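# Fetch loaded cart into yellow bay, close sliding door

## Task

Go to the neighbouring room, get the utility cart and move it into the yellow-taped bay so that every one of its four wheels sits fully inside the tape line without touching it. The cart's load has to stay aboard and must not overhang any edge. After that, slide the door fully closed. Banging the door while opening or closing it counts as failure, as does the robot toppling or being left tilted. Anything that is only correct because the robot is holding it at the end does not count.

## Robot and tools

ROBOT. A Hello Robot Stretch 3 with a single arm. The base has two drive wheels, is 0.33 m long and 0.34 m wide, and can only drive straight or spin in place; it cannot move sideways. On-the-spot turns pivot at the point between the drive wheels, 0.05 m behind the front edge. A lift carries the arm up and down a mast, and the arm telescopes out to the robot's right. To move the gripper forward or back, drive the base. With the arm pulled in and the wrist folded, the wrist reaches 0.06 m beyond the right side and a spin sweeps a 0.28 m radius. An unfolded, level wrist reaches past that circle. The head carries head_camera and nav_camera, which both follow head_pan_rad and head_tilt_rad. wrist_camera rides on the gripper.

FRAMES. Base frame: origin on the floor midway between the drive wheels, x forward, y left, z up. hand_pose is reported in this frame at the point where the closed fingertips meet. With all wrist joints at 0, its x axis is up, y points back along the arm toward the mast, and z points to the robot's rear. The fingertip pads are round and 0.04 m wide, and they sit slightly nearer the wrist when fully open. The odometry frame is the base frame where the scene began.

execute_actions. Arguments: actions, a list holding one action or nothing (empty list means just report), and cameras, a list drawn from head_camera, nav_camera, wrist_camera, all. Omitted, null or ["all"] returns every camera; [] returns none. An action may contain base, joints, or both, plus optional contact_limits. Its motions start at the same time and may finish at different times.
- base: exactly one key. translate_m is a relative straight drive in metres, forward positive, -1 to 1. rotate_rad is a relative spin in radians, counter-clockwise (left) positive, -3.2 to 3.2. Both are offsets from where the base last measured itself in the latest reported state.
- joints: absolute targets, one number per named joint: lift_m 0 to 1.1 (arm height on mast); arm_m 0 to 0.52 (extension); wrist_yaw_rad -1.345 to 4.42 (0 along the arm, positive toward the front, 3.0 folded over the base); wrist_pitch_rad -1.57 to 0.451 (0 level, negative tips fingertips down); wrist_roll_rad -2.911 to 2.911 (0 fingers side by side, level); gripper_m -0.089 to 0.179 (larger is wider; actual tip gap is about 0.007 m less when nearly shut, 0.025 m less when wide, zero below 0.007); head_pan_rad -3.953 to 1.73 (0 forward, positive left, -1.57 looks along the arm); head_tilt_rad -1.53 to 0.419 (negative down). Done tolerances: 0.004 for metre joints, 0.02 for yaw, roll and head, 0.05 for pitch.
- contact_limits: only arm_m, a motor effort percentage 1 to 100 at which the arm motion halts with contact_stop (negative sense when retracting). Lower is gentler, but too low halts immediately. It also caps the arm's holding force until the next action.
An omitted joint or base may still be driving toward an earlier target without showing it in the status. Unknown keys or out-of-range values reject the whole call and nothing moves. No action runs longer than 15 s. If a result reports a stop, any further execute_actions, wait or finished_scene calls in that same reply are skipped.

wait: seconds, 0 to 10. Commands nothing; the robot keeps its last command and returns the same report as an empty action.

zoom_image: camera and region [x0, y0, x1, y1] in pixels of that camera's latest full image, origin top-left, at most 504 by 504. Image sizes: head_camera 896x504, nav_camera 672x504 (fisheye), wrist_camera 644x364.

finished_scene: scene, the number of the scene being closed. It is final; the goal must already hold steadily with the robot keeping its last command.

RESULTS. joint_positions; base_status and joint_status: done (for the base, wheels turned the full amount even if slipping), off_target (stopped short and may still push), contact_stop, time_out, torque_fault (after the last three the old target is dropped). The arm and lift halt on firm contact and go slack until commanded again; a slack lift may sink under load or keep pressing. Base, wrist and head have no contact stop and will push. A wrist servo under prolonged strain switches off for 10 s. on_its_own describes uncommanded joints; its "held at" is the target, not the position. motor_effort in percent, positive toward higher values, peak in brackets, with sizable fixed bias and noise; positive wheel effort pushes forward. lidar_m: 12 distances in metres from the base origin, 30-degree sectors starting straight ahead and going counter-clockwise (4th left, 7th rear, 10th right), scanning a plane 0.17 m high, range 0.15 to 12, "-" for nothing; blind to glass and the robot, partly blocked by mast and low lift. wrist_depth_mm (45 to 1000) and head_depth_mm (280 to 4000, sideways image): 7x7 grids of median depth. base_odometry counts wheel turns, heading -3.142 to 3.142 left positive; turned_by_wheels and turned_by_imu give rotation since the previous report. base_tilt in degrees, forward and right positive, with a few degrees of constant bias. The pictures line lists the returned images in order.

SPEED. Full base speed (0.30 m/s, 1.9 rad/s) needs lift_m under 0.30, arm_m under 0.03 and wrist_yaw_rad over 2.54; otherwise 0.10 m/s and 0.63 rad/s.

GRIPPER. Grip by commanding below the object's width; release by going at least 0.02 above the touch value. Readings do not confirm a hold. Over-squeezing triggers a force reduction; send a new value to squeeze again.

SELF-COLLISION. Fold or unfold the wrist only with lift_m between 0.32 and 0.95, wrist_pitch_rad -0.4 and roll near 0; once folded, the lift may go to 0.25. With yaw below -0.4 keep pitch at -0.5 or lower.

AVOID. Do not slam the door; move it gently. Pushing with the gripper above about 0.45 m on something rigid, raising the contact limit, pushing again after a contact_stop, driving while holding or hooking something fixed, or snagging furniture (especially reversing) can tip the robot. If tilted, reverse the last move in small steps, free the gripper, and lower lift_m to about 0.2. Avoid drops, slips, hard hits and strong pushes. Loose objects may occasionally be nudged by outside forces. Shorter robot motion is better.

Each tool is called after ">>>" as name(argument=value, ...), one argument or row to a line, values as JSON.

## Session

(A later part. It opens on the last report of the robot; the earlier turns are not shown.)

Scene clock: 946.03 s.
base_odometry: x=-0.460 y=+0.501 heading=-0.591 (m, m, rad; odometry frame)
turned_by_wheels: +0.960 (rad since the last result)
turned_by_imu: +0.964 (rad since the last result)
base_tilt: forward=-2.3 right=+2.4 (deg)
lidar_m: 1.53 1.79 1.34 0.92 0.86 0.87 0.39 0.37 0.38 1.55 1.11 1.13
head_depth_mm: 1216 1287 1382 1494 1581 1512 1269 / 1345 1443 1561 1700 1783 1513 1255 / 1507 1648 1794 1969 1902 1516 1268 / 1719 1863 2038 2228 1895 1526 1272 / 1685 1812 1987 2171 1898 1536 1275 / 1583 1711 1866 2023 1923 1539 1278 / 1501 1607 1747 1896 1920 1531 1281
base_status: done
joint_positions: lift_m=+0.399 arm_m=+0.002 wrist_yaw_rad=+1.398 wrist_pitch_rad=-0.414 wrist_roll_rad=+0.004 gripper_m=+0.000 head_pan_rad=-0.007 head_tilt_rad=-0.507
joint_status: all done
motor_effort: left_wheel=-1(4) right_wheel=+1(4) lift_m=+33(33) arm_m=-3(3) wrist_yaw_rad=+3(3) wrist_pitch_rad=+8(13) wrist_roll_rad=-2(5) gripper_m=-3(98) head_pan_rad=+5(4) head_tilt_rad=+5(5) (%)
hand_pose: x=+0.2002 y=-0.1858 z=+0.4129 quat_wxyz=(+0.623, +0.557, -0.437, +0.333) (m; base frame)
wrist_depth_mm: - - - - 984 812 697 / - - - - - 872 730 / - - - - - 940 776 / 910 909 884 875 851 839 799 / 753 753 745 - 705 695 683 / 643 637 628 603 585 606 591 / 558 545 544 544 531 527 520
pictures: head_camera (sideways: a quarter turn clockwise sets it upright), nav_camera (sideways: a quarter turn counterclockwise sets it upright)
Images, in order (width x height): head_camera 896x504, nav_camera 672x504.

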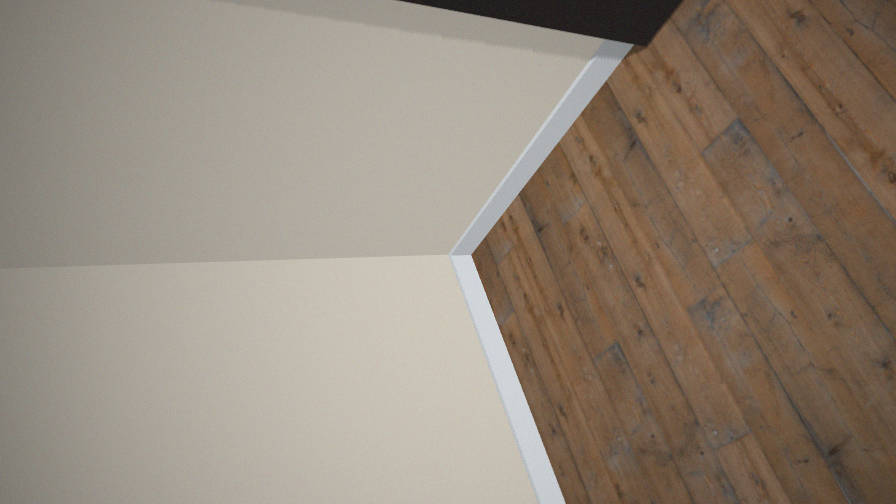

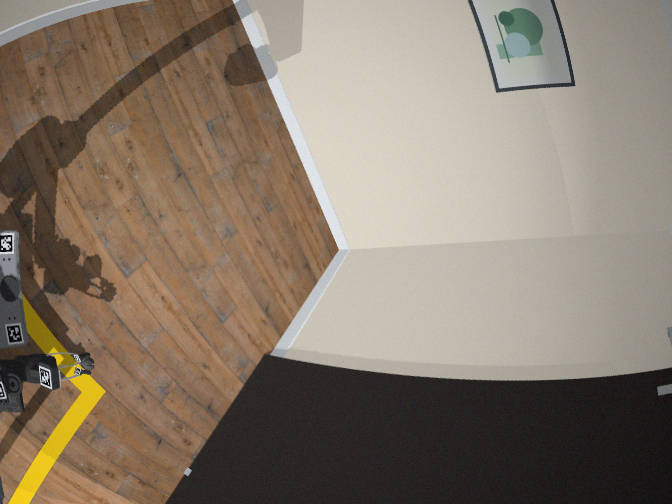

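>>> execute_actions(
  actions=[
    {"base":{"translate_m":1.0},"joints":{"lift_m":0.35}},
  ],
  cameras=[],
)

>>> execute_actions(
  actions=[
    {"base":{"translate_m":0.33},"joints":{"wrist_pitch_rad":-0.5}},
  ],
  cameras=[],
)

>>> execute_actions(
  actions=[
    {"base":{"rotate_rad":0.61},"joints":{"head_pan_rad":-1.9,"head_tilt_rad":-0.9,"wrist_yaw_rad":0.3}},
  ],
)

Scene clock: 966.37 s.
base_odometry: x=+0.370 y=-0.057 heading=-0.591 (m, m, rad; odometry frame)
turned_by_wheels: +0.000 (rad since the last result)
turned_by_imu: -0.001 (rad since the last result)
base_tilt: forward=-2.4 right=+2.4 (deg)
lidar_m: 0.78 0.97 0.99 1.27 1.44 1.46 1.28 1.25 0.84 0.58 0.55 0.61
head_depth_mm: 603 642 690 743 808 878 977 / 667 720 776 848 933 1032 1147 / 752 815 892 976 1095 1233 1248 / 853 939 1042 1172 1330 1440 1269 / 902 979 1066 1179 1300 1439 1274 / 847 916 994 1089 1203 1331 1272 / 807 866 933 1016 1106 1236 1281
base_status: done
joint_positions: lift_m=+0.351 arm_m=+0.002 wrist_yaw_rad=+1.398 wrist_pitch_rad=-0.415 wrist_roll_rad=+0.004 gripper_m=+0.000 head_pan_rad=-0.007 head_tilt_rad=-0.507
joint_status: all done
motor_effort: left_wheel=-2(2) right_wheel=+1(4) lift_m=+8(31) arm_m=-2(3) wrist_yaw_rad=+2(2) wrist_pitch_rad=+9(9) wrist_roll_rad=-1(2) gripper_m=-3(3) head_pan_rad=+5(5) head_tilt_rad=+4(5) (%)
hand_pose: x=+0.2001 y=-0.1858 z=+0.3641 quat_wxyz=(+0.623, +0.557, -0.437, +0.333) (m; base frame)
wrist_depth_mm: 746 859 737 549 433 358 306 / 778 923 859 602 471 384 323 / 838 943 925 677 510 412 344 / 812 818 814 733 564 444 365 / 695 674 661 - 574 475 386 / 583 574 570 543 542 506 363 / 504 505 493 492 484 474 392
pictures: none
No camera images: the call's "cameras" was empty. Leave "cameras" out to get every camera's image.

Scene clock: 970.90 s.
base_odometry: x=+0.644 y=-0.241 heading=-0.592 (m, m, rad; odometry frame)
turned_by_wheels: +0.000 (rad since the last result)
turned_by_imu: +0.000 (rad since the last result)
base_tilt: forward=-2.4 right=+2.4 (deg)
lidar_m: 0.54 0.70 0.71 0.92 1.62 1.65 1.57 1.56 0.55 0.44 0.41 0.41
head_depth_mm: 400 427 460 495 538 586 645 / 443 479 516 563 620 684 767 / 497 541 589 654 727 825 949 / 566 623 692 778 885 1031 1195 / 632 687 758 834 926 1048 1188 / 606 652 707 779 855 948 1072 / 572 616 663 720 790 873 973
base_status: done
joint_positions: lift_m=+0.351 arm_m=+0.002 wrist_yaw_rad=+1.398 wrist_pitch_rad=-0.513 wrist_roll_rad=+0.004 gripper_m=+0.000 head_pan_rad=-0.007 head_tilt_rad=-0.507
joint_status: all done
motor_effort: left_wheel=-1(2) right_wheel=+1(4) lift_m=+8(8) arm_m=-3(3) wrist_yaw_rad=+2(3) wrist_pitch_rad=+8(9) wrist_roll_rad=-2(2) gripper_m=-4(3) head_pan_rad=+3(4) head_tilt_rad=+5(4) (%)
hand_pose: x=+0.1869 y=-0.1835 z=+0.3428 quat_wxyz=(+0.638, +0.578, -0.409, +0.302) (m; base frame)
wrist_depth_mm: 552 601 419 304 240 200 170 / 581 671 489 344 265 214 181 / 622 724 596 391 293 233 194 / 649 713 652 451 326 254 208 / 615 611 599 - 356 280 225 / 541 531 519 499 393 310 245 / 473 468 456 460 446 347 268
pictures: none
No camera images: the call's "cameras" was empty. Leave "cameras" out to get every camera's image.

Scene clock: 972.80 s.
base_odometry: x=+0.644 y=-0.241 heading=+0.018 (m, m, rad; odometry frame)
turned_by_wheels: +0.610 (rad since the last result)
turned_by_imu: +0.612 (rad since the last result)
base_tilt: forward=-2.3 right=+2.3 (deg)
lidar_m: 0.70 0.73 0.99 1.62 1.68 1.56 1.39 0.50 0.42 0.41 0.42 0.58
head_depth_mm: 396 470 570 678 899 1204 1098 / 382 450 548 698 931 1197 1127 / 369 432 521 655 881 1189 - / 356 415 497 619 819 1164 - / 345 401 476 586 761 1022 1112 / 335 386 456 555 711 988 1105 / 325 372 437 526 667 909 1100
base_status: done
joint_positions: lift_m=+0.351 arm_m=+0.002 wrist_yaw_rad=+0.302 wrist_pitch_rad=-0.513 wrist_roll_rad=+0.003 gripper_m=+0.000 head_pan_rad=-1.893 head_tilt_rad=-0.889
joint_status: all done
motor_effort: left_wheel=-1(4) right_wheel=+1(5) lift_m=+8(8) arm_m=-2(4) wrist_yaw_rad=-2(6) wrist_pitch_rad=+8(8) wrist_roll_rad=-2(2) gripper_m=-3(2) head_pan_rad=-3(49) head_tilt_rad=-7(37) (%)
hand_pose: x=+0.0414 y=-0.3490 z=+0.3428 quat_wxyz=(+0.703, +0.280, -0.650, -0.075) (m; base frame)
wrist_depth_mm: 209 193 176 162 150 140 131 / 242 220 199 182 166 154 143 / 292 257 228 206 186 171 157 / 360 307 268 234 212 192 176 / 465 384 324 - 241 219 198 / 524 470 409 355 292 256 228 / 473 466 451 397 355 307 266
pictures: head_camera (sideways: a quarter turn clockwise sets it upright), nav_camera (sideways: a quarter turn counterclockwise sets it upright), wrist_camera
Images, in order (width x height): head_camera 896x504, nav_camera 672x504, wrist_camera 644x364.

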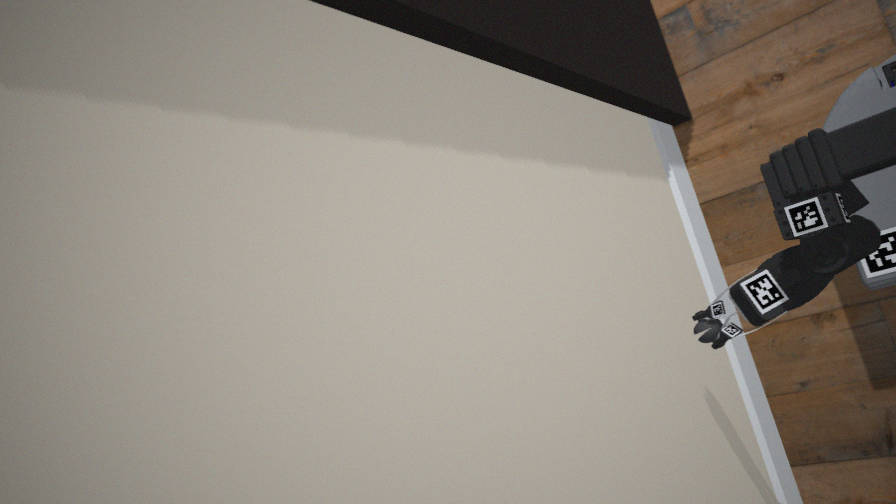

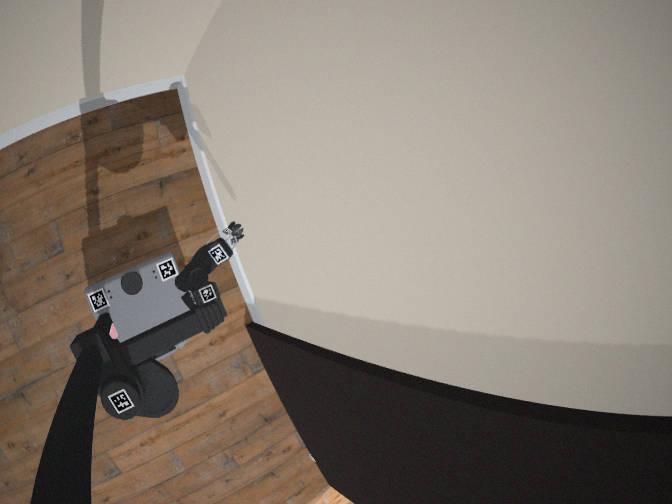

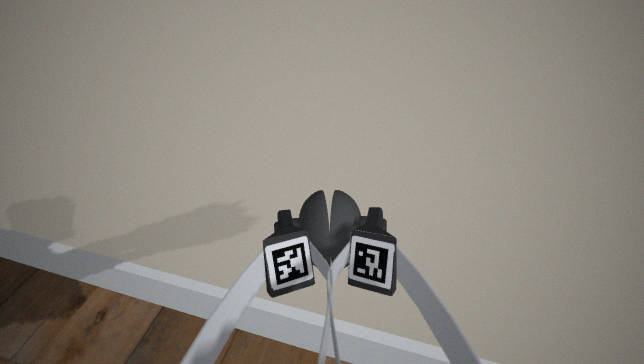

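>>> execute_actions(
  actions=[
    {"joints":{"wrist_pitch_rad":-0.8,"wrist_yaw_rad":-0.3}},
  ],
  cameras=[],
)

>>> execute_actions(
  actions=[
    {"joints":{"wrist_yaw_rad":-1.25,"arm_m":0.06}},
  ],
  cameras=["head_camera"],
)

>>> execute_actions(
  actions=[
    {"joints":{"wrist_pitch_rad":-0.5,"arm_m":0.12,"wrist_roll_rad":1.57}},
  ],
  cameras=["head_camera","wrist_camera"],
)

Scene clock: 982.57 s.
base_odometry: x=+0.644 y=-0.241 heading=+0.018 (m, m, rad; odometry frame)
turned_by_wheels: +0.000 (rad since the last result)
turned_by_imu: +0.000 (rad since the last result)
base_tilt: forward=-2.3 right=+2.4 (deg)
lidar_m: 0.70 0.72 0.99 1.62 1.68 1.57 1.40 0.50 0.42 0.41 0.42 0.58
head_depth_mm: 396 471 571 682 898 1195 1087 / 382 450 547 698 929 1206 1132 / 369 433 521 656 885 1189 - / 357 415 496 620 817 1145 - / 346 401 475 584 761 1085 1100 / 335 386 456 554 708 982 1104 / 324 372 436 528 665 905 1099
base_status: not commanded
joint_positions: lift_m=+0.351 arm_m=+0.002 wrist_yaw_rad=-0.298 wrist_pitch_rad=-0.808 wrist_roll_rad=+0.003 gripper_m=+0.000 head_pan_rad=-1.893 head_tilt_rad=-0.889
joint_status: all done
motor_effort: left_wheel=-1(1) right_wheel=+2(1) lift_m=+7(7) arm_m=-2(3) wrist_yaw_rad=-3(5) wrist_pitch_rad=+5(9) wrist_roll_rad=-2(1) gripper_m=-4(3) head_pan_rad=-3(4) head_tilt_rad=-6(7) (%)
hand_pose: x=-0.0684 y=-0.2996 z=+0.2876 quat_wxyz=(+0.601, +0.178, -0.685, -0.372) (m; base frame)
wrist_depth_mm: 156 166 182 201 224 252 267 / 177 190 210 236 268 312 288 / 202 222 250 285 336 384 347 / 238 265 308 355 416 448 478 / 288 330 377 - 460 451 451 / 349 402 433 423 423 422 420 / 408 408 403 402 400 392 390
pictures: none
No camera images: the call's "cameras" was empty. Leave "cameras" out to get every camera's image.

Scene clock: 984.13 s.
base_odometry: x=+0.644 y=-0.241 heading=+0.018 (m, m, rad; odometry frame)
turned_by_wheels: +0.000 (rad since the last result)
turned_by_imu: +0.000 (rad since the last result)
base_tilt: forward=-2.4 right=+2.4 (deg)
lidar_m: 0.70 0.73 0.99 1.62 1.68 1.56 1.40 0.50 0.42 0.41 0.42 0.58
head_depth_mm: 396 470 571 679 898 1197 1094 / 382 450 548 698 929 1196 1135 / 369 432 521 658 886 1189 - / 357 416 497 619 818 1117 - / 345 400 475 585 763 1091 1107 / 334 386 457 554 708 985 1110 / 324 372 437 528 667 906 1100
base_status: not commanded
joint_positions: lift_m=+0.351 arm_m=+0.060 wrist_yaw_rad=-1.248 wrist_pitch_rad=-0.809 wrist_roll_rad=+0.002 gripper_m=+0.000 head_pan_rad=-1.893 head_tilt_rad=-0.889
joint_status: all done
motor_effort: left_wheel=-1(2) right_wheel=+1(0) lift_m=+8(8) arm_m=+4(5) wrist_yaw_rad=-2(5) wrist_pitch_rad=+6(6) wrist_roll_rad=-1(2) gripper_m=-3(3) head_pan_rad=-4(3) head_tilt_rad=-6(7) (%)
hand_pose: x=-0.1727 y=-0.2551 z=+0.2875 quat_wxyz=(+0.364, -0.154, -0.690, -0.606) (m; base frame)
wrist_depth_mm: 173 217 285 423 690 680 663 / 180 228 320 487 619 604 591 / 187 240 373 546 553 547 544 / 194 251 398 510 499 498 493 / 199 266 399 - 463 461 452 / 207 281 396 423 426 - - / 216 299 398 402 401 - -
pictures: head_camera (sideways: a quarter turn clockwise sets it upright)
Images, in order (width x height): head_camera 896x504.

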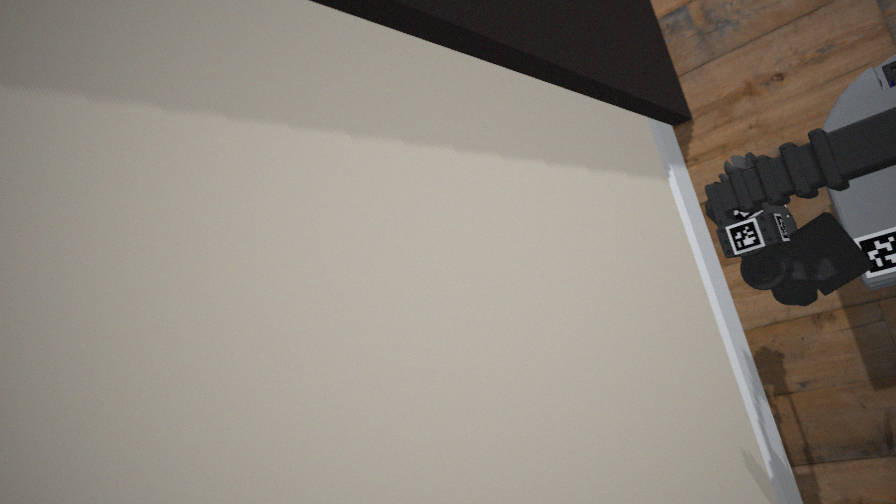

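Scene clock: 985.73 s.
base_odometry: x=+0.644 y=-0.241 heading=+0.018 (m, m, rad; odometry frame)
turned_by_wheels: +0.000 (rad since the last result)
turned_by_imu: +0.000 (rad since the last result)
base_tilt: forward=-2.3 right=+2.4 (deg)
lidar_m: 0.70 0.73 0.99 1.62 1.67 1.57 1.40 0.50 0.42 0.41 0.42 0.58
head_depth_mm: 396 470 571 679 900 1201 1096 / 381 451 548 698 932 1203 1135 / 369 432 521 654 885 1191 - / 356 415 498 619 813 1021 1119 / 345 400 475 585 763 1053 1104 / 335 386 455 555 709 987 1113 / 324 373 437 527 668 907 1100
base_status: not commanded
joint_positions: lift_m=+0.351 arm_m=+0.120 wrist_yaw_rad=-1.248 wrist_pitch_rad=-0.517 wrist_roll_rad=+1.569 gripper_m=+0.000 head_pan_rad=-1.893 head_tilt_rad=-0.889
joint_status: all done
motor_effort: left_wheel=-2(1) right_wheel=+0(1) lift_m=+8(8) arm_m=+3(5) wrist_yaw_rad=-2(3) wrist_pitch_rad=+10(11) wrist_roll_rad=+0(2) gripper_m=-3(3) head_pan_rad=-4(5) head_tilt_rad=-7(6) (%)
hand_pose: x=-0.2213 y=-0.3314 z=+0.3416 quat_wxyz=(-0.148, -0.565, -0.785, -0.209) (m; base frame)
wrist_depth_mm: 888 - - 793 538 410 330 / 441 493 570 665 555 417 335 / 300 319 350 388 424 417 341 / 224 241 268 302 370 402 346 / 217 250 278 - 326 333 324 / 218 225 232 234 253 270 276 / 187 192 201 208 212 225 233
pictures: head_camera (sideways: a quarter turn clockwise sets it upright), wrist_camera
Images, in order (width x height): head_camera 896x504, wrist_camera 644x364.

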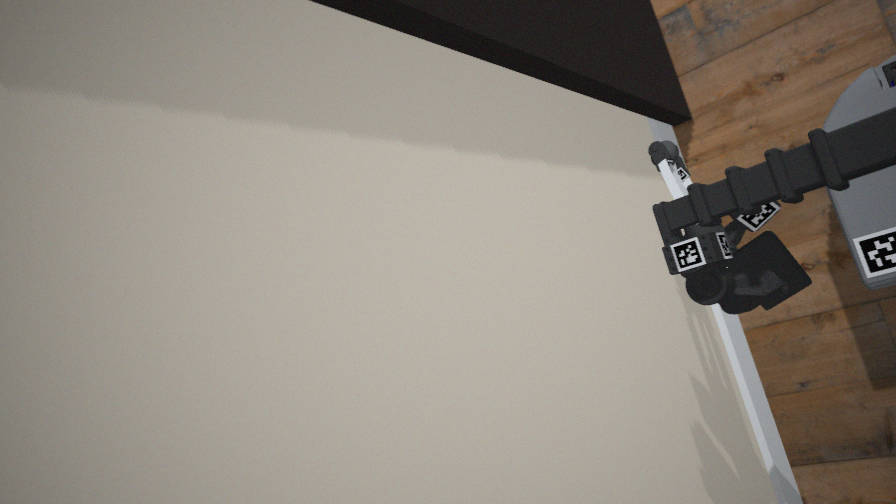

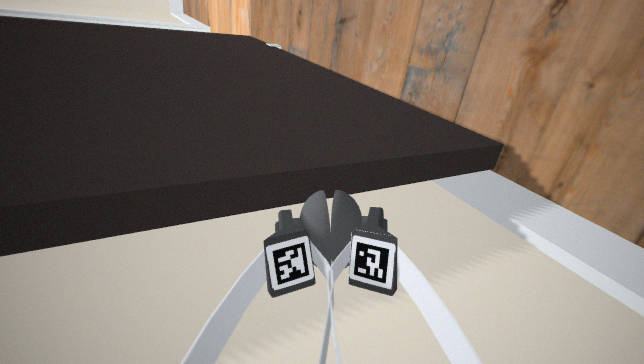

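>>> execute_actions(
  actions=[
    {"joints":{"arm_m":0.162},"contact_limits":{"arm_m":15},"base":{"translate_m":-0.07}},
  ],
  cameras=["head_camera","wrist_camera"],
)

Scene clock: 998.70 s.
base_odometry: x=+0.574 y=-0.242 heading=+0.018 (m, m, rad; odometry frame)
turned_by_wheels: +0.000 (rad since the last result)
turned_by_imu: +0.001 (rad since the last result)
base_tilt: forward=-2.3 right=+2.4 (deg)
lidar_m: 0.77 0.80 1.09 1.62 1.68 1.50 2.09 0.50 0.42 0.41 0.42 0.58
head_depth_mm: 388 437 502 634 894 1202 1092 / 382 450 548 661 852 1184 1125 / 370 432 522 660 871 1188 - / 357 415 498 620 805 - 1125 / 345 400 475 587 763 1050 1111 / 335 386 455 555 710 987 1112 / 325 372 437 529 666 904 1098
base_status: done
joint_positions: lift_m=+0.351 arm_m=+0.162 wrist_yaw_rad=-1.248 wrist_pitch_rad=-0.516 wrist_roll_rad=+1.569 gripper_m=+0.000 head_pan_rad=-1.893 head_tilt_rad=-0.889
joint_status: all done
motor_effort: left_wheel=-1(5) right_wheel=+2(2) lift_m=+8(8) arm_m=+3(4) wrist_yaw_rad=-1(2) wrist_pitch_rad=+10(11) wrist_roll_rad=+0(0) gripper_m=-3(2) head_pan_rad=-3(5) head_tilt_rad=-7(7) (%)
contact_limits: arm_m 15 (drawing in: default 24, maximum 40; extending or still: default 35, maximum 56)
hand_pose: x=-0.2213 y=-0.3734 z=+0.3417 quat_wxyz=(-0.149, -0.565, -0.784, -0.208) (m; base frame)
wrist_depth_mm: 567 711 992 762 540 409 329 / 301 328 379 446 501 417 334 / 200 213 233 257 285 331 338 / 150 163 183 207 258 318 327 / 150 169 202 - 251 261 268 / 167 173 178 181 194 206 217 / 144 147 154 160 163 174 179
pictures: head_camera (sideways: a quarter turn clockwise sets it upright), wrist_camera
Images, in order (width x height): head_camera 896x504, wrist_camera 644x364.

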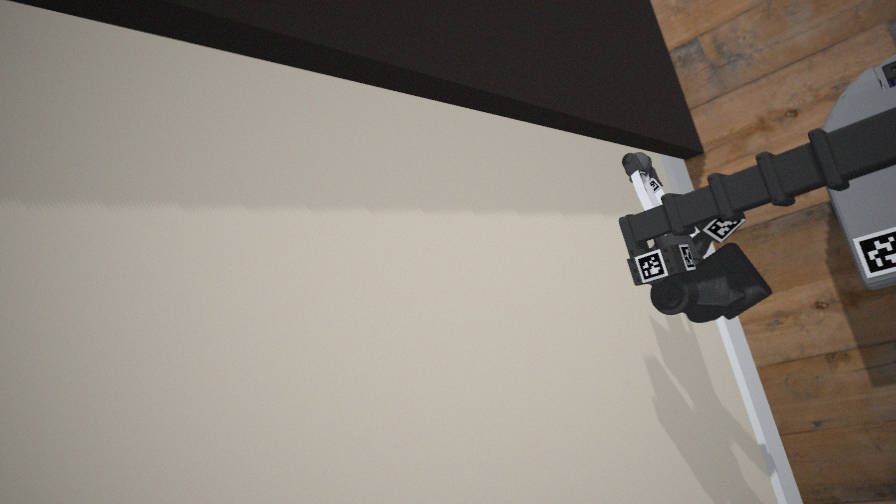

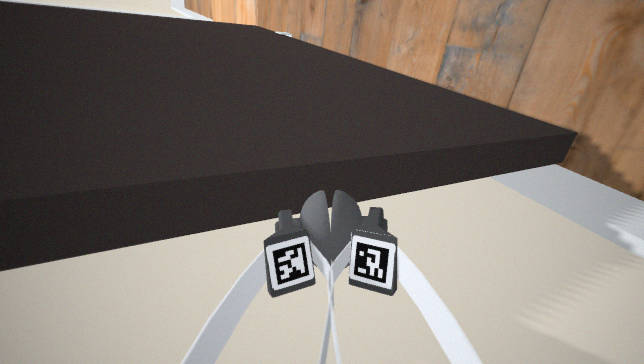

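>>> execute_actions(
  actions=[
    {"base":{"translate_m":-0.10}},
  ],
  cameras=["head_camera","wrist_camera"],
)

Scene clock: 1003.57 s.
base_odometry: x=+0.474 y=-0.244 heading=+0.018 (m, m, rad; odometry frame)
turned_by_wheels: +0.000 (rad since the last result)
turned_by_imu: +0.016 (rad since the last result)
base_tilt: forward=-2.4 right=+2.3 (deg)
lidar_m: 0.87 0.90 1.25 1.62 1.69 1.40 1.32 0.49 0.42 0.41 0.42 0.59
head_depth_mm: 363 408 484 626 884 1194 1093 / 379 446 517 629 811 1181 1131 / 367 429 518 651 867 1184 - / 355 414 495 617 802 - 1123 / 344 398 474 584 762 1076 1111 / 334 385 455 558 714 995 1106 / 324 373 437 529 672 915 1113
base_status: done
joint_positions: lift_m=+0.351 arm_m=+0.162 wrist_yaw_rad=-1.251 wrist_pitch_rad=-0.514 wrist_roll_rad=+1.569 gripper_m=+0.000 head_pan_rad=-1.894 head_tilt_rad=-0.891
joint_status: not commanded
motor_effort: left_wheel=+0(13) right_wheel=+0(37) lift_m=+8(8) arm_m=+3(4) wrist_yaw_rad=+2(12) wrist_pitch_rad=+9(10) wrist_roll_rad=+0(0) gripper_m=-3(3) head_pan_rad=-4(3) head_tilt_rad=-5(6) (%)
hand_pose: x=-0.2219 y=-0.3730 z=+0.3423 quat_wxyz=(-0.148, -0.566, -0.784, -0.207) (m; base frame)
wrist_depth_mm: 499 624 839 743 535 411 332 / 274 303 347 411 483 416 335 / 189 200 219 243 269 305 330 / 143 150 163 184 216 284 317 / 129 141 164 - 240 253 263 / 145 162 173 176 189 202 214 / 140 144 151 156 159 170 176
pictures: head_camera (sideways: a quarter turn clockwise sets it upright), wrist_camera
Images, in order (width x height): head_camera 896x504, wrist_camera 644x364.

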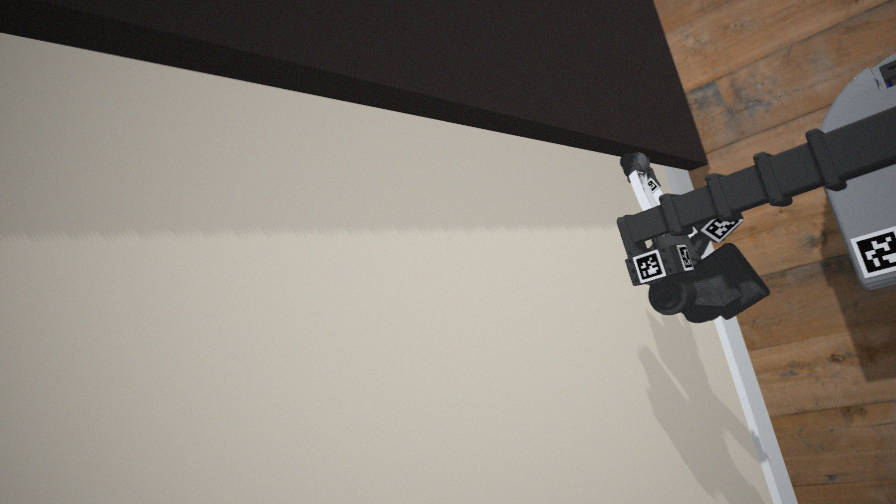

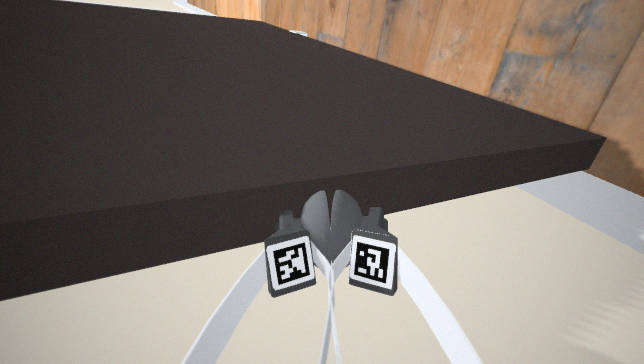

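>>> execute_actions(
  actions=[
    {"base":{"translate_m":-0.15}},
  ],
  cameras=["head_camera","wrist_camera"],
)

Scene clock: 1008.43 s.
base_odometry: x=+0.324 y=-0.246 heading=+0.018 (m, m, rad; odometry frame)
turned_by_wheels: +0.000 (rad since the last result)
turned_by_imu: +0.001 (rad since the last result)
base_tilt: forward=-2.4 right=+2.4 (deg)
lidar_m: 1.02 1.06 1.46 1.62 1.59 1.27 1.31 0.49 0.42 0.41 0.42 0.58
head_depth_mm: 361 405 479 622 884 1200 1101 / 377 444 518 625 813 1188 1128 / 364 428 514 648 864 1176 - / 354 412 493 614 798 - 1116 / 342 396 473 581 760 1075 1109 / 332 384 453 553 710 996 1111 / 322 371 436 528 670 911 1114
base_status: done
joint_positions: lift_m=+0.351 arm_m=+0.162 wrist_yaw_rad=-1.253 wrist_pitch_rad=-0.513 wrist_roll_rad=+1.569 gripper_m=+0.000 head_pan_rad=-1.894 head_tilt_rad=-0.891
joint_status: not commanded
motor_effort: left_wheel=+0(4) right_wheel=-1(28) lift_m=+8(8) arm_m=+4(4) wrist_yaw_rad=+4(4) wrist_pitch_rad=+8(9) wrist_roll_rad=+0(0) gripper_m=-3(3) head_pan_rad=-4(3) head_tilt_rad=-5(4) (%)
hand_pose: x=-0.2220 y=-0.3727 z=+0.3424 quat_wxyz=(-0.148, -0.567, -0.784, -0.207) (m; base frame)
wrist_depth_mm: 496 615 825 752 543 409 330 / 270 298 343 400 483 416 334 / 186 197 215 237 265 297 322 / 140 147 161 181 214 285 319 / 128 141 164 - 241 250 262 / 150 162 172 174 187 200 210 / 138 142 149 154 157 168 174
pictures: head_camera (sideways: a quarter turn clockwise sets it upright), wrist_camera
Images, in order (width x height): head_camera 896x504, wrist_camera 644x364.

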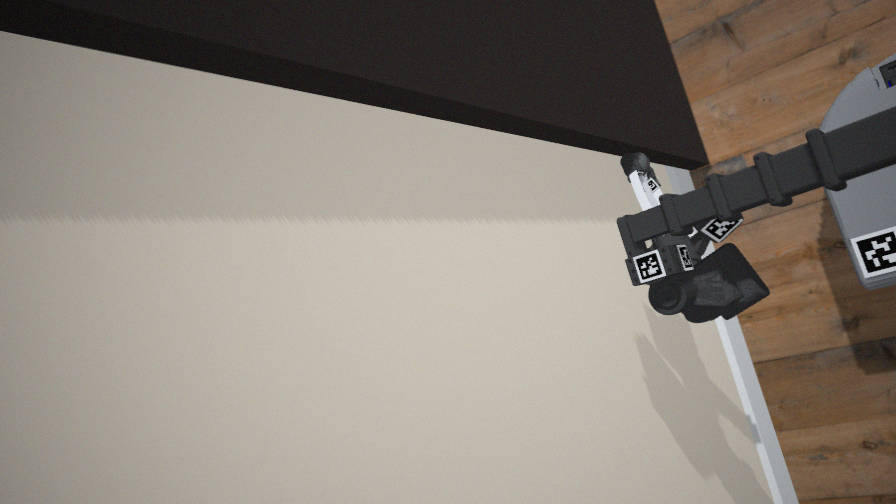

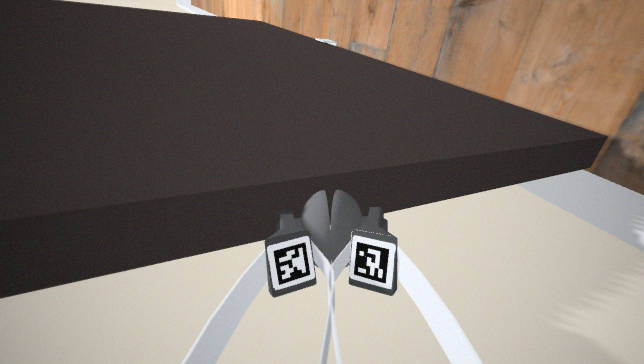

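>>> execute_actions(
  actions=[
    {"base":{"translate_m":-0.25}},
  ],
  cameras=["wrist_camera"],
)

>>> execute_actions(
  actions=[
    {"base":{"translate_m":-0.2}},
  ],
  cameras=["wrist_camera","nav_camera"],
)

Scene clock: 1015.33 s.
base_odometry: x=+0.074 y=-0.251 heading=+0.018 (m, m, rad; odometry frame)
turned_by_wheels: +0.000 (rad since the last result)
turned_by_imu: +0.001 (rad since the last result)
base_tilt: forward=-2.3 right=+2.4 (deg)
lidar_m: 1.27 1.32 1.68 1.63 1.25 1.05 1.30 0.49 0.42 0.40 0.42 0.58
head_depth_mm: 359 404 476 616 873 1201 1101 / 374 440 520 620 812 1180 1131 / 362 423 511 643 855 1179 - / 350 408 489 608 794 - 1116 / 340 393 468 577 751 1063 1101 / 329 380 449 549 707 987 1116 / 319 367 431 523 660 902 1115
base_status: done
joint_positions: lift_m=+0.351 arm_m=+0.162 wrist_yaw_rad=-1.253 wrist_pitch_rad=-0.514 wrist_roll_rad=+1.569 gripper_m=+0.000 head_pan_rad=-1.894 head_tilt_rad=-0.891
joint_status: not commanded
motor_effort: left_wheel=+0(3) right_wheel=-1(25) lift_m=+8(8) arm_m=+4(3) wrist_yaw_rad=+4(8) wrist_pitch_rad=+9(9) wrist_roll_rad=+0(0) gripper_m=-3(3) head_pan_rad=-3(4) head_tilt_rad=-4(5) (%)
hand_pose: x=-0.2220 y=-0.3728 z=+0.3423 quat_wxyz=(-0.148, -0.567, -0.784, -0.207) (m; base frame)
wrist_depth_mm: 469 587 803 735 541 410 330 / 256 286 328 383 466 409 334 / 178 188 206 227 254 286 323 / 135 142 157 178 215 286 315 / 128 141 165 - 233 244 257 / 148 160 167 169 182 195 207 / 135 139 145 150 153 164 169
pictures: wrist_camera
Images, in order (width x height): wrist_camera 644x364.

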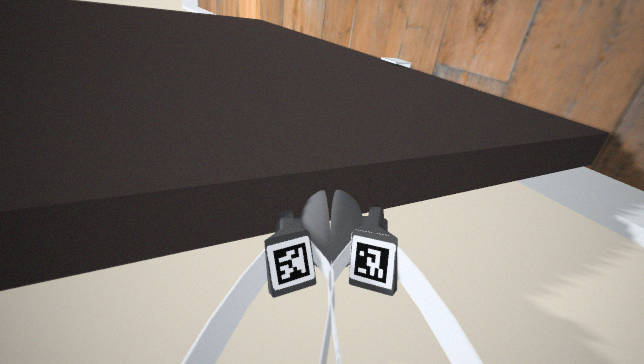

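Scene clock: 1018.57 s.
base_odometry: x=-0.126 y=-0.255 heading=+0.018 (m, m, rad; odometry frame)
turned_by_wheels: +0.000 (rad since the last result)
turned_by_imu: +0.001 (rad since the last result)
base_tilt: forward=-2.4 right=+2.3 (deg)
lidar_m: 1.47 1.53 1.68 1.63 0.98 0.89 1.29 0.48 0.41 0.40 0.42 0.57
head_depth_mm: 359 400 470 609 864 1199 1088 / 370 436 515 620 810 1175 1126 / 358 420 507 638 853 1186 - / 347 405 485 604 787 - 1121 / 337 391 464 575 746 1055 1109 / 327 378 446 545 699 976 1114 / 317 365 428 518 659 899 1106
base_status: done
joint_positions: lift_m=+0.351 arm_m=+0.162 wrist_yaw_rad=-1.254 wrist_pitch_rad=-0.514 wrist_roll_rad=+1.569 gripper_m=+0.000 head_pan_rad=-1.894 head_tilt_rad=-0.891
joint_status: not commanded
motor_effort: left_wheel=+0(4) right_wheel=+0(26) lift_m=+8(8) arm_m=+3(3) wrist_yaw_rad=+5(5) wrist_pitch_rad=+9(9) wrist_roll_rad=+0(1) gripper_m=-3(3) head_pan_rad=-4(3) head_tilt_rad=-4(5) (%)
hand_pose: x=-0.2221 y=-0.3725 z=+0.3423 quat_wxyz=(-0.148, -0.567, -0.783, -0.207) (m; base frame)
wrist_depth_mm: 454 573 786 744 540 411 329 / 249 276 316 373 452 405 336 / 172 182 200 219 245 280 324 / 131 139 155 176 214 284 310 / 128 141 168 - 230 239 254 / 148 158 164 166 179 191 201 / 133 136 143 147 150 161 166
pictures: nav_camera (sideways: a quarter turn counterclockwise sets it upright), wrist_camera
Images, in order (width x height): nav_camera 672x504, wrist_camera 644x364.

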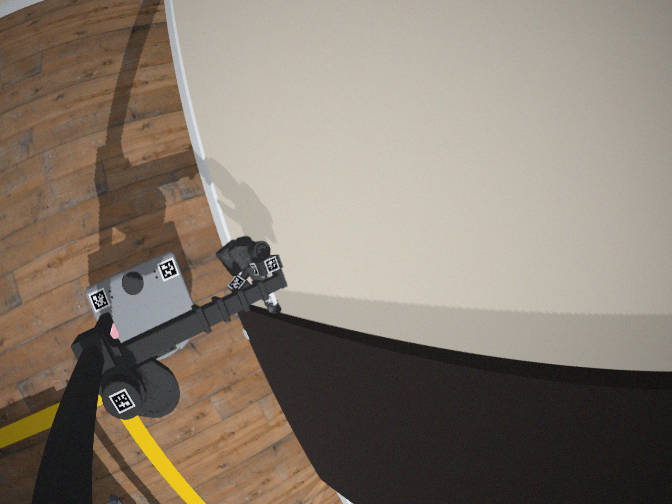

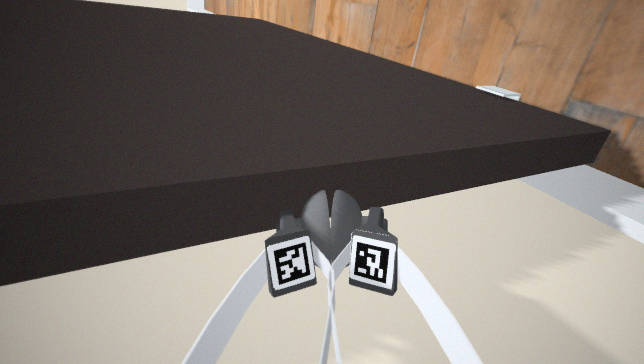

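>>> execute_actions(
  actions=[
    {"base":{"translate_m":-0.06},"joints":{"head_pan_rad":-2.6,"head_tilt_rad":-0.6}},
  ],
  cameras=["head_camera","nav_camera"],
)

Scene clock: 1022.87 s.
base_odometry: x=-0.186 y=-0.256 heading=+0.018 (m, m, rad; odometry frame)
turned_by_wheels: +0.000 (rad since the last result)
turned_by_imu: +0.000 (rad since the last result)
base_tilt: forward=-2.4 right=+2.4 (deg)
lidar_m: 1.53 1.59 1.68 1.63 0.90 0.84 1.28 0.48 0.41 0.40 0.42 0.57
head_depth_mm: 887 1064 1268 1926 1694 1401 1193 / 706 815 959 1166 1491 1414 1197 / 589 659 753 871 1044 1287 1201 / 504 555 620 699 801 941 1135 / 440 480 526 581 653 743 857 / 390 422 457 499 550 633 772 / 351 376 404 448 532 611 674
base_status: done
joint_positions: lift_m=+0.351 arm_m=+0.162 wrist_yaw_rad=-1.252 wrist_pitch_rad=-0.514 wrist_roll_rad=+1.569 gripper_m=+0.000 head_pan_rad=-2.593 head_tilt_rad=-0.606
joint_status: all done
motor_effort: left_wheel=+0(4) right_wheel=+1(25) lift_m=+8(8) arm_m=+3(3) wrist_yaw_rad=+3(6) wrist_pitch_rad=+9(9) wrist_roll_rad=+0(0) gripper_m=-3(3) head_pan_rad=-4(49) head_tilt_rad=+3(29) (%)
hand_pose: x=-0.2219 y=-0.3728 z=+0.3423 quat_wxyz=(-0.148, -0.567, -0.784, -0.207) (m; base frame)
wrist_depth_mm: 440 554 746 737 539 408 330 / 242 270 309 366 441 407 334 / 169 179 196 216 241 286 326 / 132 143 160 185 230 291 312 / 136 151 186 - 226 238 254 / 152 157 162 165 177 189 200 / 132 135 141 146 149 160 165
pictures: head_camera (sideways: a quarter turn clockwise sets it upright), nav_camera (sideways: a quarter turn counterclockwise sets it upright)
Images, in order (width x height): head_camera 896x504, nav_camera 672x504.

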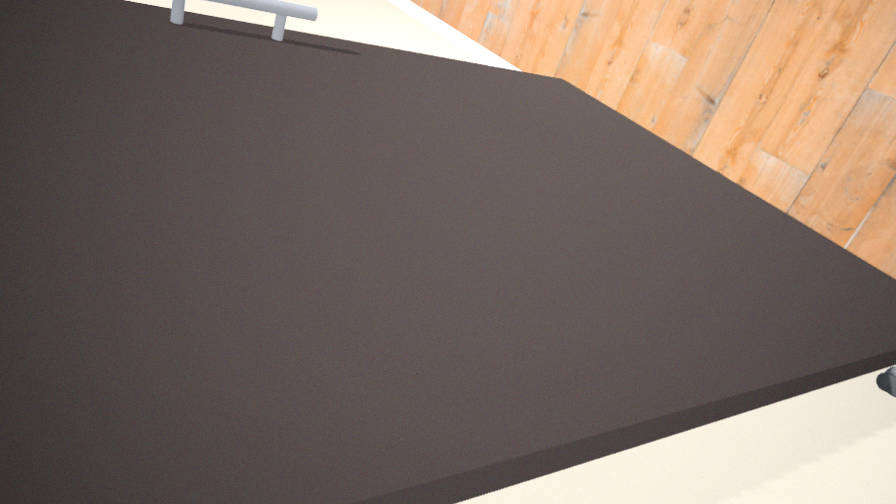

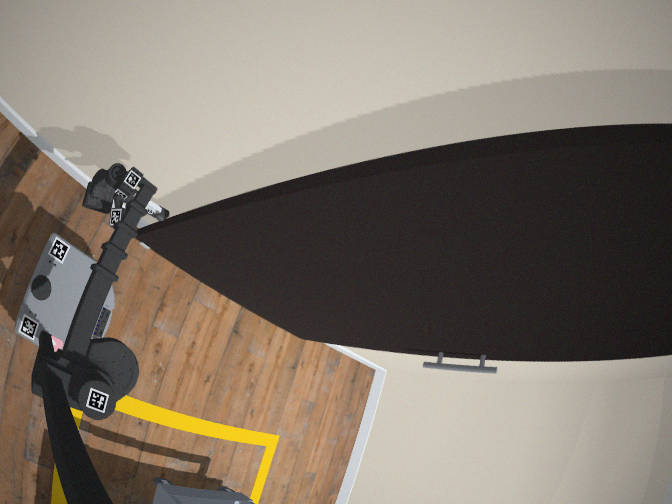

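>>> execute_actions(
  actions=[
    {"base":{"translate_m":-0.03}},
  ],
  cameras=["wrist_camera"],
)

>>> execute_actions(
  actions=[
    {"base":{"translate_m":-0.03}},
  ],
  cameras=["wrist_camera"],
)

Scene clock: 1027.30 s.
base_odometry: x=-0.216 y=-0.256 heading=+0.018 (m, m, rad; odometry frame)
turned_by_wheels: +0.000 (rad since the last result)
turned_by_imu: +0.004 (rad since the last result)
base_tilt: forward=-2.4 right=+2.4 (deg)
lidar_m: 1.55 1.63 1.68 1.63 0.85 0.82 1.26 0.48 0.41 0.40 0.42 0.57
head_depth_mm: 879 1045 1251 1915 1701 1399 1196 / 699 806 949 1151 1471 1408 1203 / 583 655 744 863 1033 1277 1200 / 500 551 614 695 795 932 1130 / 438 477 523 579 648 736 856 / 389 419 455 497 545 632 763 / 350 374 404 446 526 601 673
base_status: done
joint_positions: lift_m=+0.351 arm_m=+0.162 wrist_yaw_rad=-1.252 wrist_pitch_rad=-0.514 wrist_roll_rad=+1.569 gripper_m=+0.000 head_pan_rad=-2.593 head_tilt_rad=-0.605
joint_status: not commanded
motor_effort: left_wheel=+0(7) right_wheel=+0(30) lift_m=+8(8) arm_m=+3(3) wrist_yaw_rad=+3(5) wrist_pitch_rad=+9(9) wrist_roll_rad=+0(0) gripper_m=-3(4) head_pan_rad=-4(4) head_tilt_rad=+3(4) (%)
hand_pose: x=-0.2220 y=-0.3729 z=+0.3423 quat_wxyz=(-0.148, -0.567, -0.784, -0.207) (m; base frame)
wrist_depth_mm: 430 530 711 732 542 409 330 / 237 262 303 355 429 402 335 / 164 175 192 212 238 283 330 / 132 144 163 189 234 281 310 / 139 155 174 - 223 235 252 / 141 150 161 163 176 188 198 / 131 134 140 145 148 158 163
pictures: wrist_camera
Images, in order (width x height): wrist_camera 644x364.

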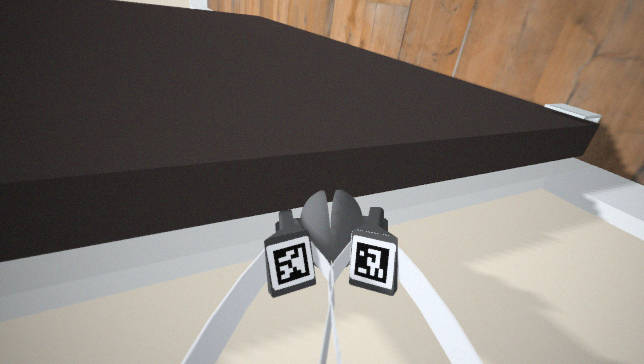

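Scene clock: 1029.80 s.
base_odometry: x=-0.246 y=-0.257 heading=+0.019 (m, m, rad; odometry frame)
turned_by_wheels: +0.001 (rad since the last result)
turned_by_imu: +0.010 (rad since the last result)
base_tilt: forward=-2.3 right=+2.3 (deg)
lidar_m: 1.58 1.66 1.68 1.63 0.81 0.80 1.22 0.47 0.41 0.40 0.42 0.58
head_depth_mm: 853 1013 1209 1917 1690 1405 1196 / 685 786 922 1118 1412 1414 1203 / 572 645 731 850 1007 1246 1204 / 493 544 605 682 784 920 1111 / 431 470 516 571 640 727 843 / 384 415 451 491 540 613 733 / 346 370 399 431 491 588 669
base_status: done
joint_positions: lift_m=+0.351 arm_m=+0.162 wrist_yaw_rad=-1.248 wrist_pitch_rad=-0.569 wrist_roll_rad=+1.569 gripper_m=+0.000 head_pan_rad=-2.593 head_tilt_rad=-0.605
joint_status: not commanded
on_its_own: right_wheel is at rest, and its effort (-21) is outside its rest range (-18 to +18); wrist_pitch_rad is at rest, and its effort (+42) is outside its rest range (-20 to +32)
motor_effort: left_wheel=+5(10) right_wheel=-21(34) lift_m=+8(8) arm_m=+3(3) wrist_yaw_rad=-2(8) wrist_pitch_rad=+42(44) wrist_roll_rad=+0(0) gripper_m=-6(6) head_pan_rad=-4(3) head_tilt_rad=+3(3) (%)
hand_pose: x=-0.2136 y=-0.3709 z=+0.3308 quat_wxyz=(-0.164, -0.561, -0.779, -0.229) (m; base frame)
wrist_depth_mm: 383 463 642 661 505 390 319 / 220 246 289 346 431 389 325 / 156 167 185 208 238 286 323 / 121 130 148 169 218 283 313 / 119 132 159 - 220 241 254 / 127 139 153 162 173 191 203 / 124 131 138 145 149 160 167
pictures: wrist_camera
Images, in order (width x height): wrist_camera 644x364.

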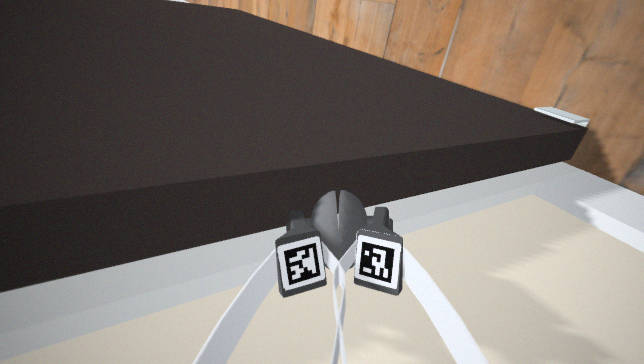

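>>> execute_actions(
  actions=[
    {"base":{"translate_m":0.08},"joints":{"head_pan_rad":-2.4,"head_tilt_rad":-0.4}},
  ],
)

Scene clock: 1033.37 s.
base_odometry: x=-0.166 y=-0.255 heading=+0.019 (m, m, rad; odometry frame)
turned_by_wheels: +0.000 (rad since the last result)
turned_by_imu: +0.000 (rad since the last result)
base_tilt: forward=-2.4 right=+2.4 (deg)
lidar_m: 1.50 1.58 1.68 1.63 0.92 0.86 1.23 0.48 0.41 0.40 0.42 0.58
head_depth_mm: 541 598 666 756 868 1028 1242 / 477 520 571 633 713 817 952 / 426 460 500 549 605 679 768 / 387 413 445 483 526 581 646 / 364 394 428 468 522 578 643 / 376 402 429 461 493 531 578 / 353 373 395 419 447 478 514
base_status: done
joint_positions: lift_m=+0.351 arm_m=+0.162 wrist_yaw_rad=-1.252 wrist_pitch_rad=-0.517 wrist_roll_rad=+1.569 gripper_m=+0.000 head_pan_rad=-2.407 head_tilt_rad=-0.408
joint_status: all done
motor_effort: left_wheel=-1(8) right_wheel=+1(18) lift_m=+9(9) arm_m=+4(4) wrist_yaw_rad=+3(8) wrist_pitch_rad=+11(42) wrist_roll_rad=+0(0) gripper_m=-4(6) head_pan_rad=+5(27) head_tilt_rad=+5(28) (%)
hand_pose: x=-0.2215 y=-0.3727 z=+0.3416 quat_wxyz=(-0.149, -0.566, -0.783, -0.208) (m; base frame)
wrist_depth_mm: 406 490 661 706 537 407 329 / 230 255 294 345 417 403 337 / 171 188 213 245 289 352 340 / 180 196 223 252 281 309 310 / 174 185 198 - 225 235 253 / 150 156 161 164 176 188 199 / 131 133 140 144 148 159 164
pictures: head_camera (sideways: a quarter turn clockwise sets it upright), nav_camera (sideways: a quarter turn counterclockwise sets it upright), wrist_camera
Images, in order (width x height): head_camera 896x504, nav_camera 672x504, wrist_camera 644x364.

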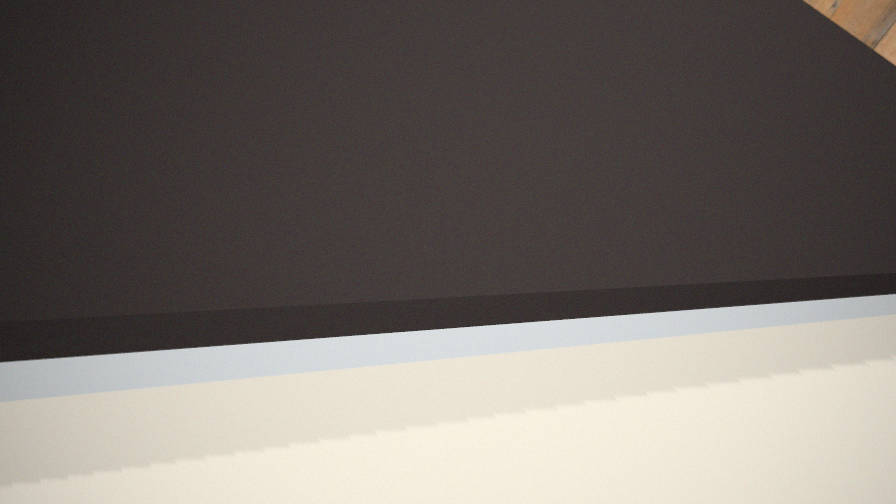

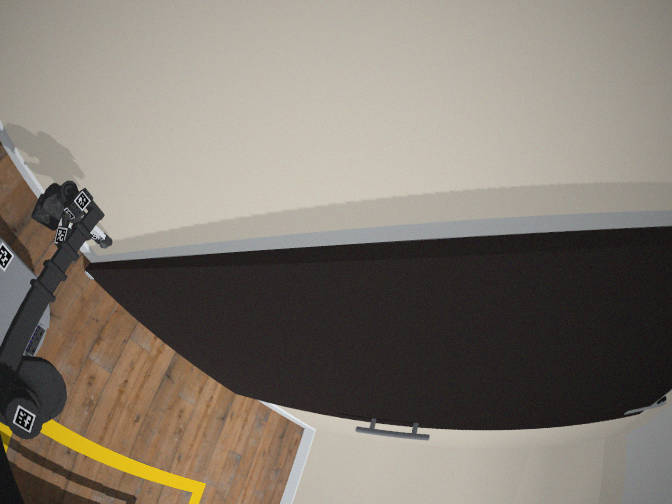

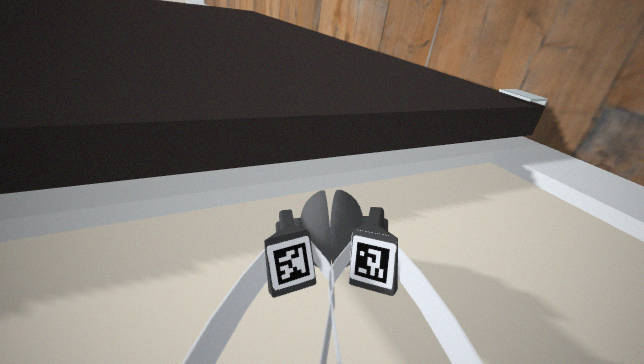

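>>> execute_actions(
  actions=[
    {"joints":{"head_pan_rad":-3.9,"head_tilt_rad":-0.7,"arm_m":0.1}},
  ],
  cameras=["head_camera","nav_camera"],
)

Scene clock: 1036.43 s.
base_odometry: x=-0.166 y=-0.255 heading=+0.019 (m, m, rad; odometry frame)
turned_by_wheels: +0.000 (rad since the last result)
turned_by_imu: +0.000 (rad since the last result)
base_tilt: forward=-2.3 right=+2.4 (deg)
lidar_m: 1.51 1.57 1.67 1.63 0.92 0.85 1.23 0.48 0.41 0.40 0.42 0.58
head_depth_mm: - - - - - - 1131 / 1048 1093 - - - - - / 1043 1079 1416 1369 1509 1347 1181 / 1051 1027 978 1173 1459 1345 1183 / 2191 1187 1127 1391 1529 1350 1179 / 2163 2251 2345 1906 1608 1354 1175 / 2032 2176 2394 1978 1604 1361 1174
base_status: not commanded
joint_positions: lift_m=+0.351 arm_m=+0.100 wrist_yaw_rad=-1.252 wrist_pitch_rad=-0.517 wrist_roll_rad=+1.569 gripper_m=+0.000 head_pan_rad=-3.893 head_tilt_rad=-0.691
joint_status: all done
motor_effort: left_wheel=-1(1) right_wheel=+0(0) lift_m=+8(8) arm_m=-3(3) wrist_yaw_rad=+3(2) wrist_pitch_rad=+11(11) wrist_roll_rad=+0(0) gripper_m=-4(3) head_pan_rad=-5(50) head_tilt_rad=-5(33) (%)
hand_pose: x=-0.2215 y=-0.3113 z=+0.3416 quat_wxyz=(-0.149, -0.566, -0.784, -0.208) (m; base frame)
wrist_depth_mm: 751 915 - 794 537 408 329 / 421 474 539 639 551 418 335 / 302 318 348 387 432 411 341 / 228 241 258 286 331 390 346 / 194 212 246 - 328 339 330 / 200 219 236 240 261 279 281 / 191 197 206 213 218 236 242
pictures: head_camera (sideways: a quarter turn clockwise sets it upright), nav_camera (sideways: a quarter turn counterclockwise sets it upright)
Images, in order (width x height): head_camera 896x504, nav_camera 672x504.

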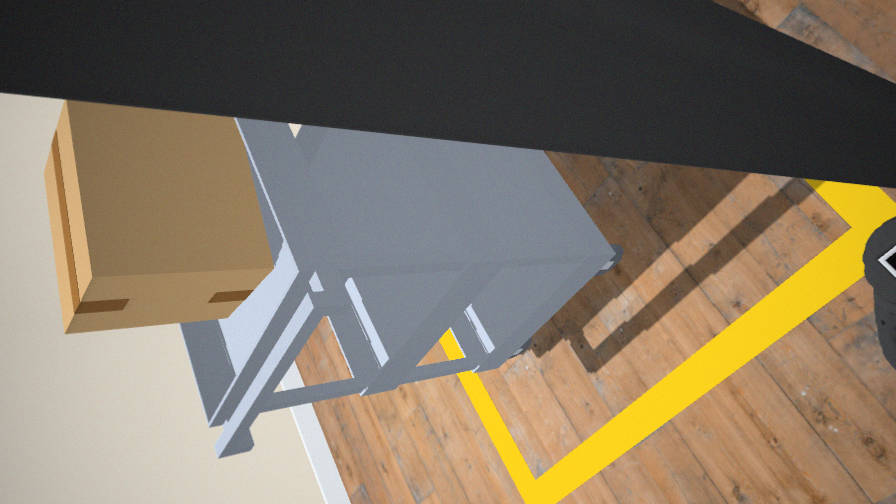

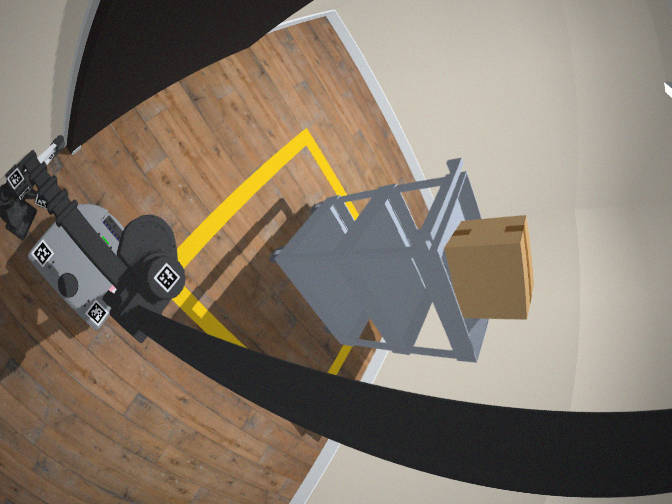

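>>> finished_scene(
  scene=1,
)

The scene is finished: the task was done.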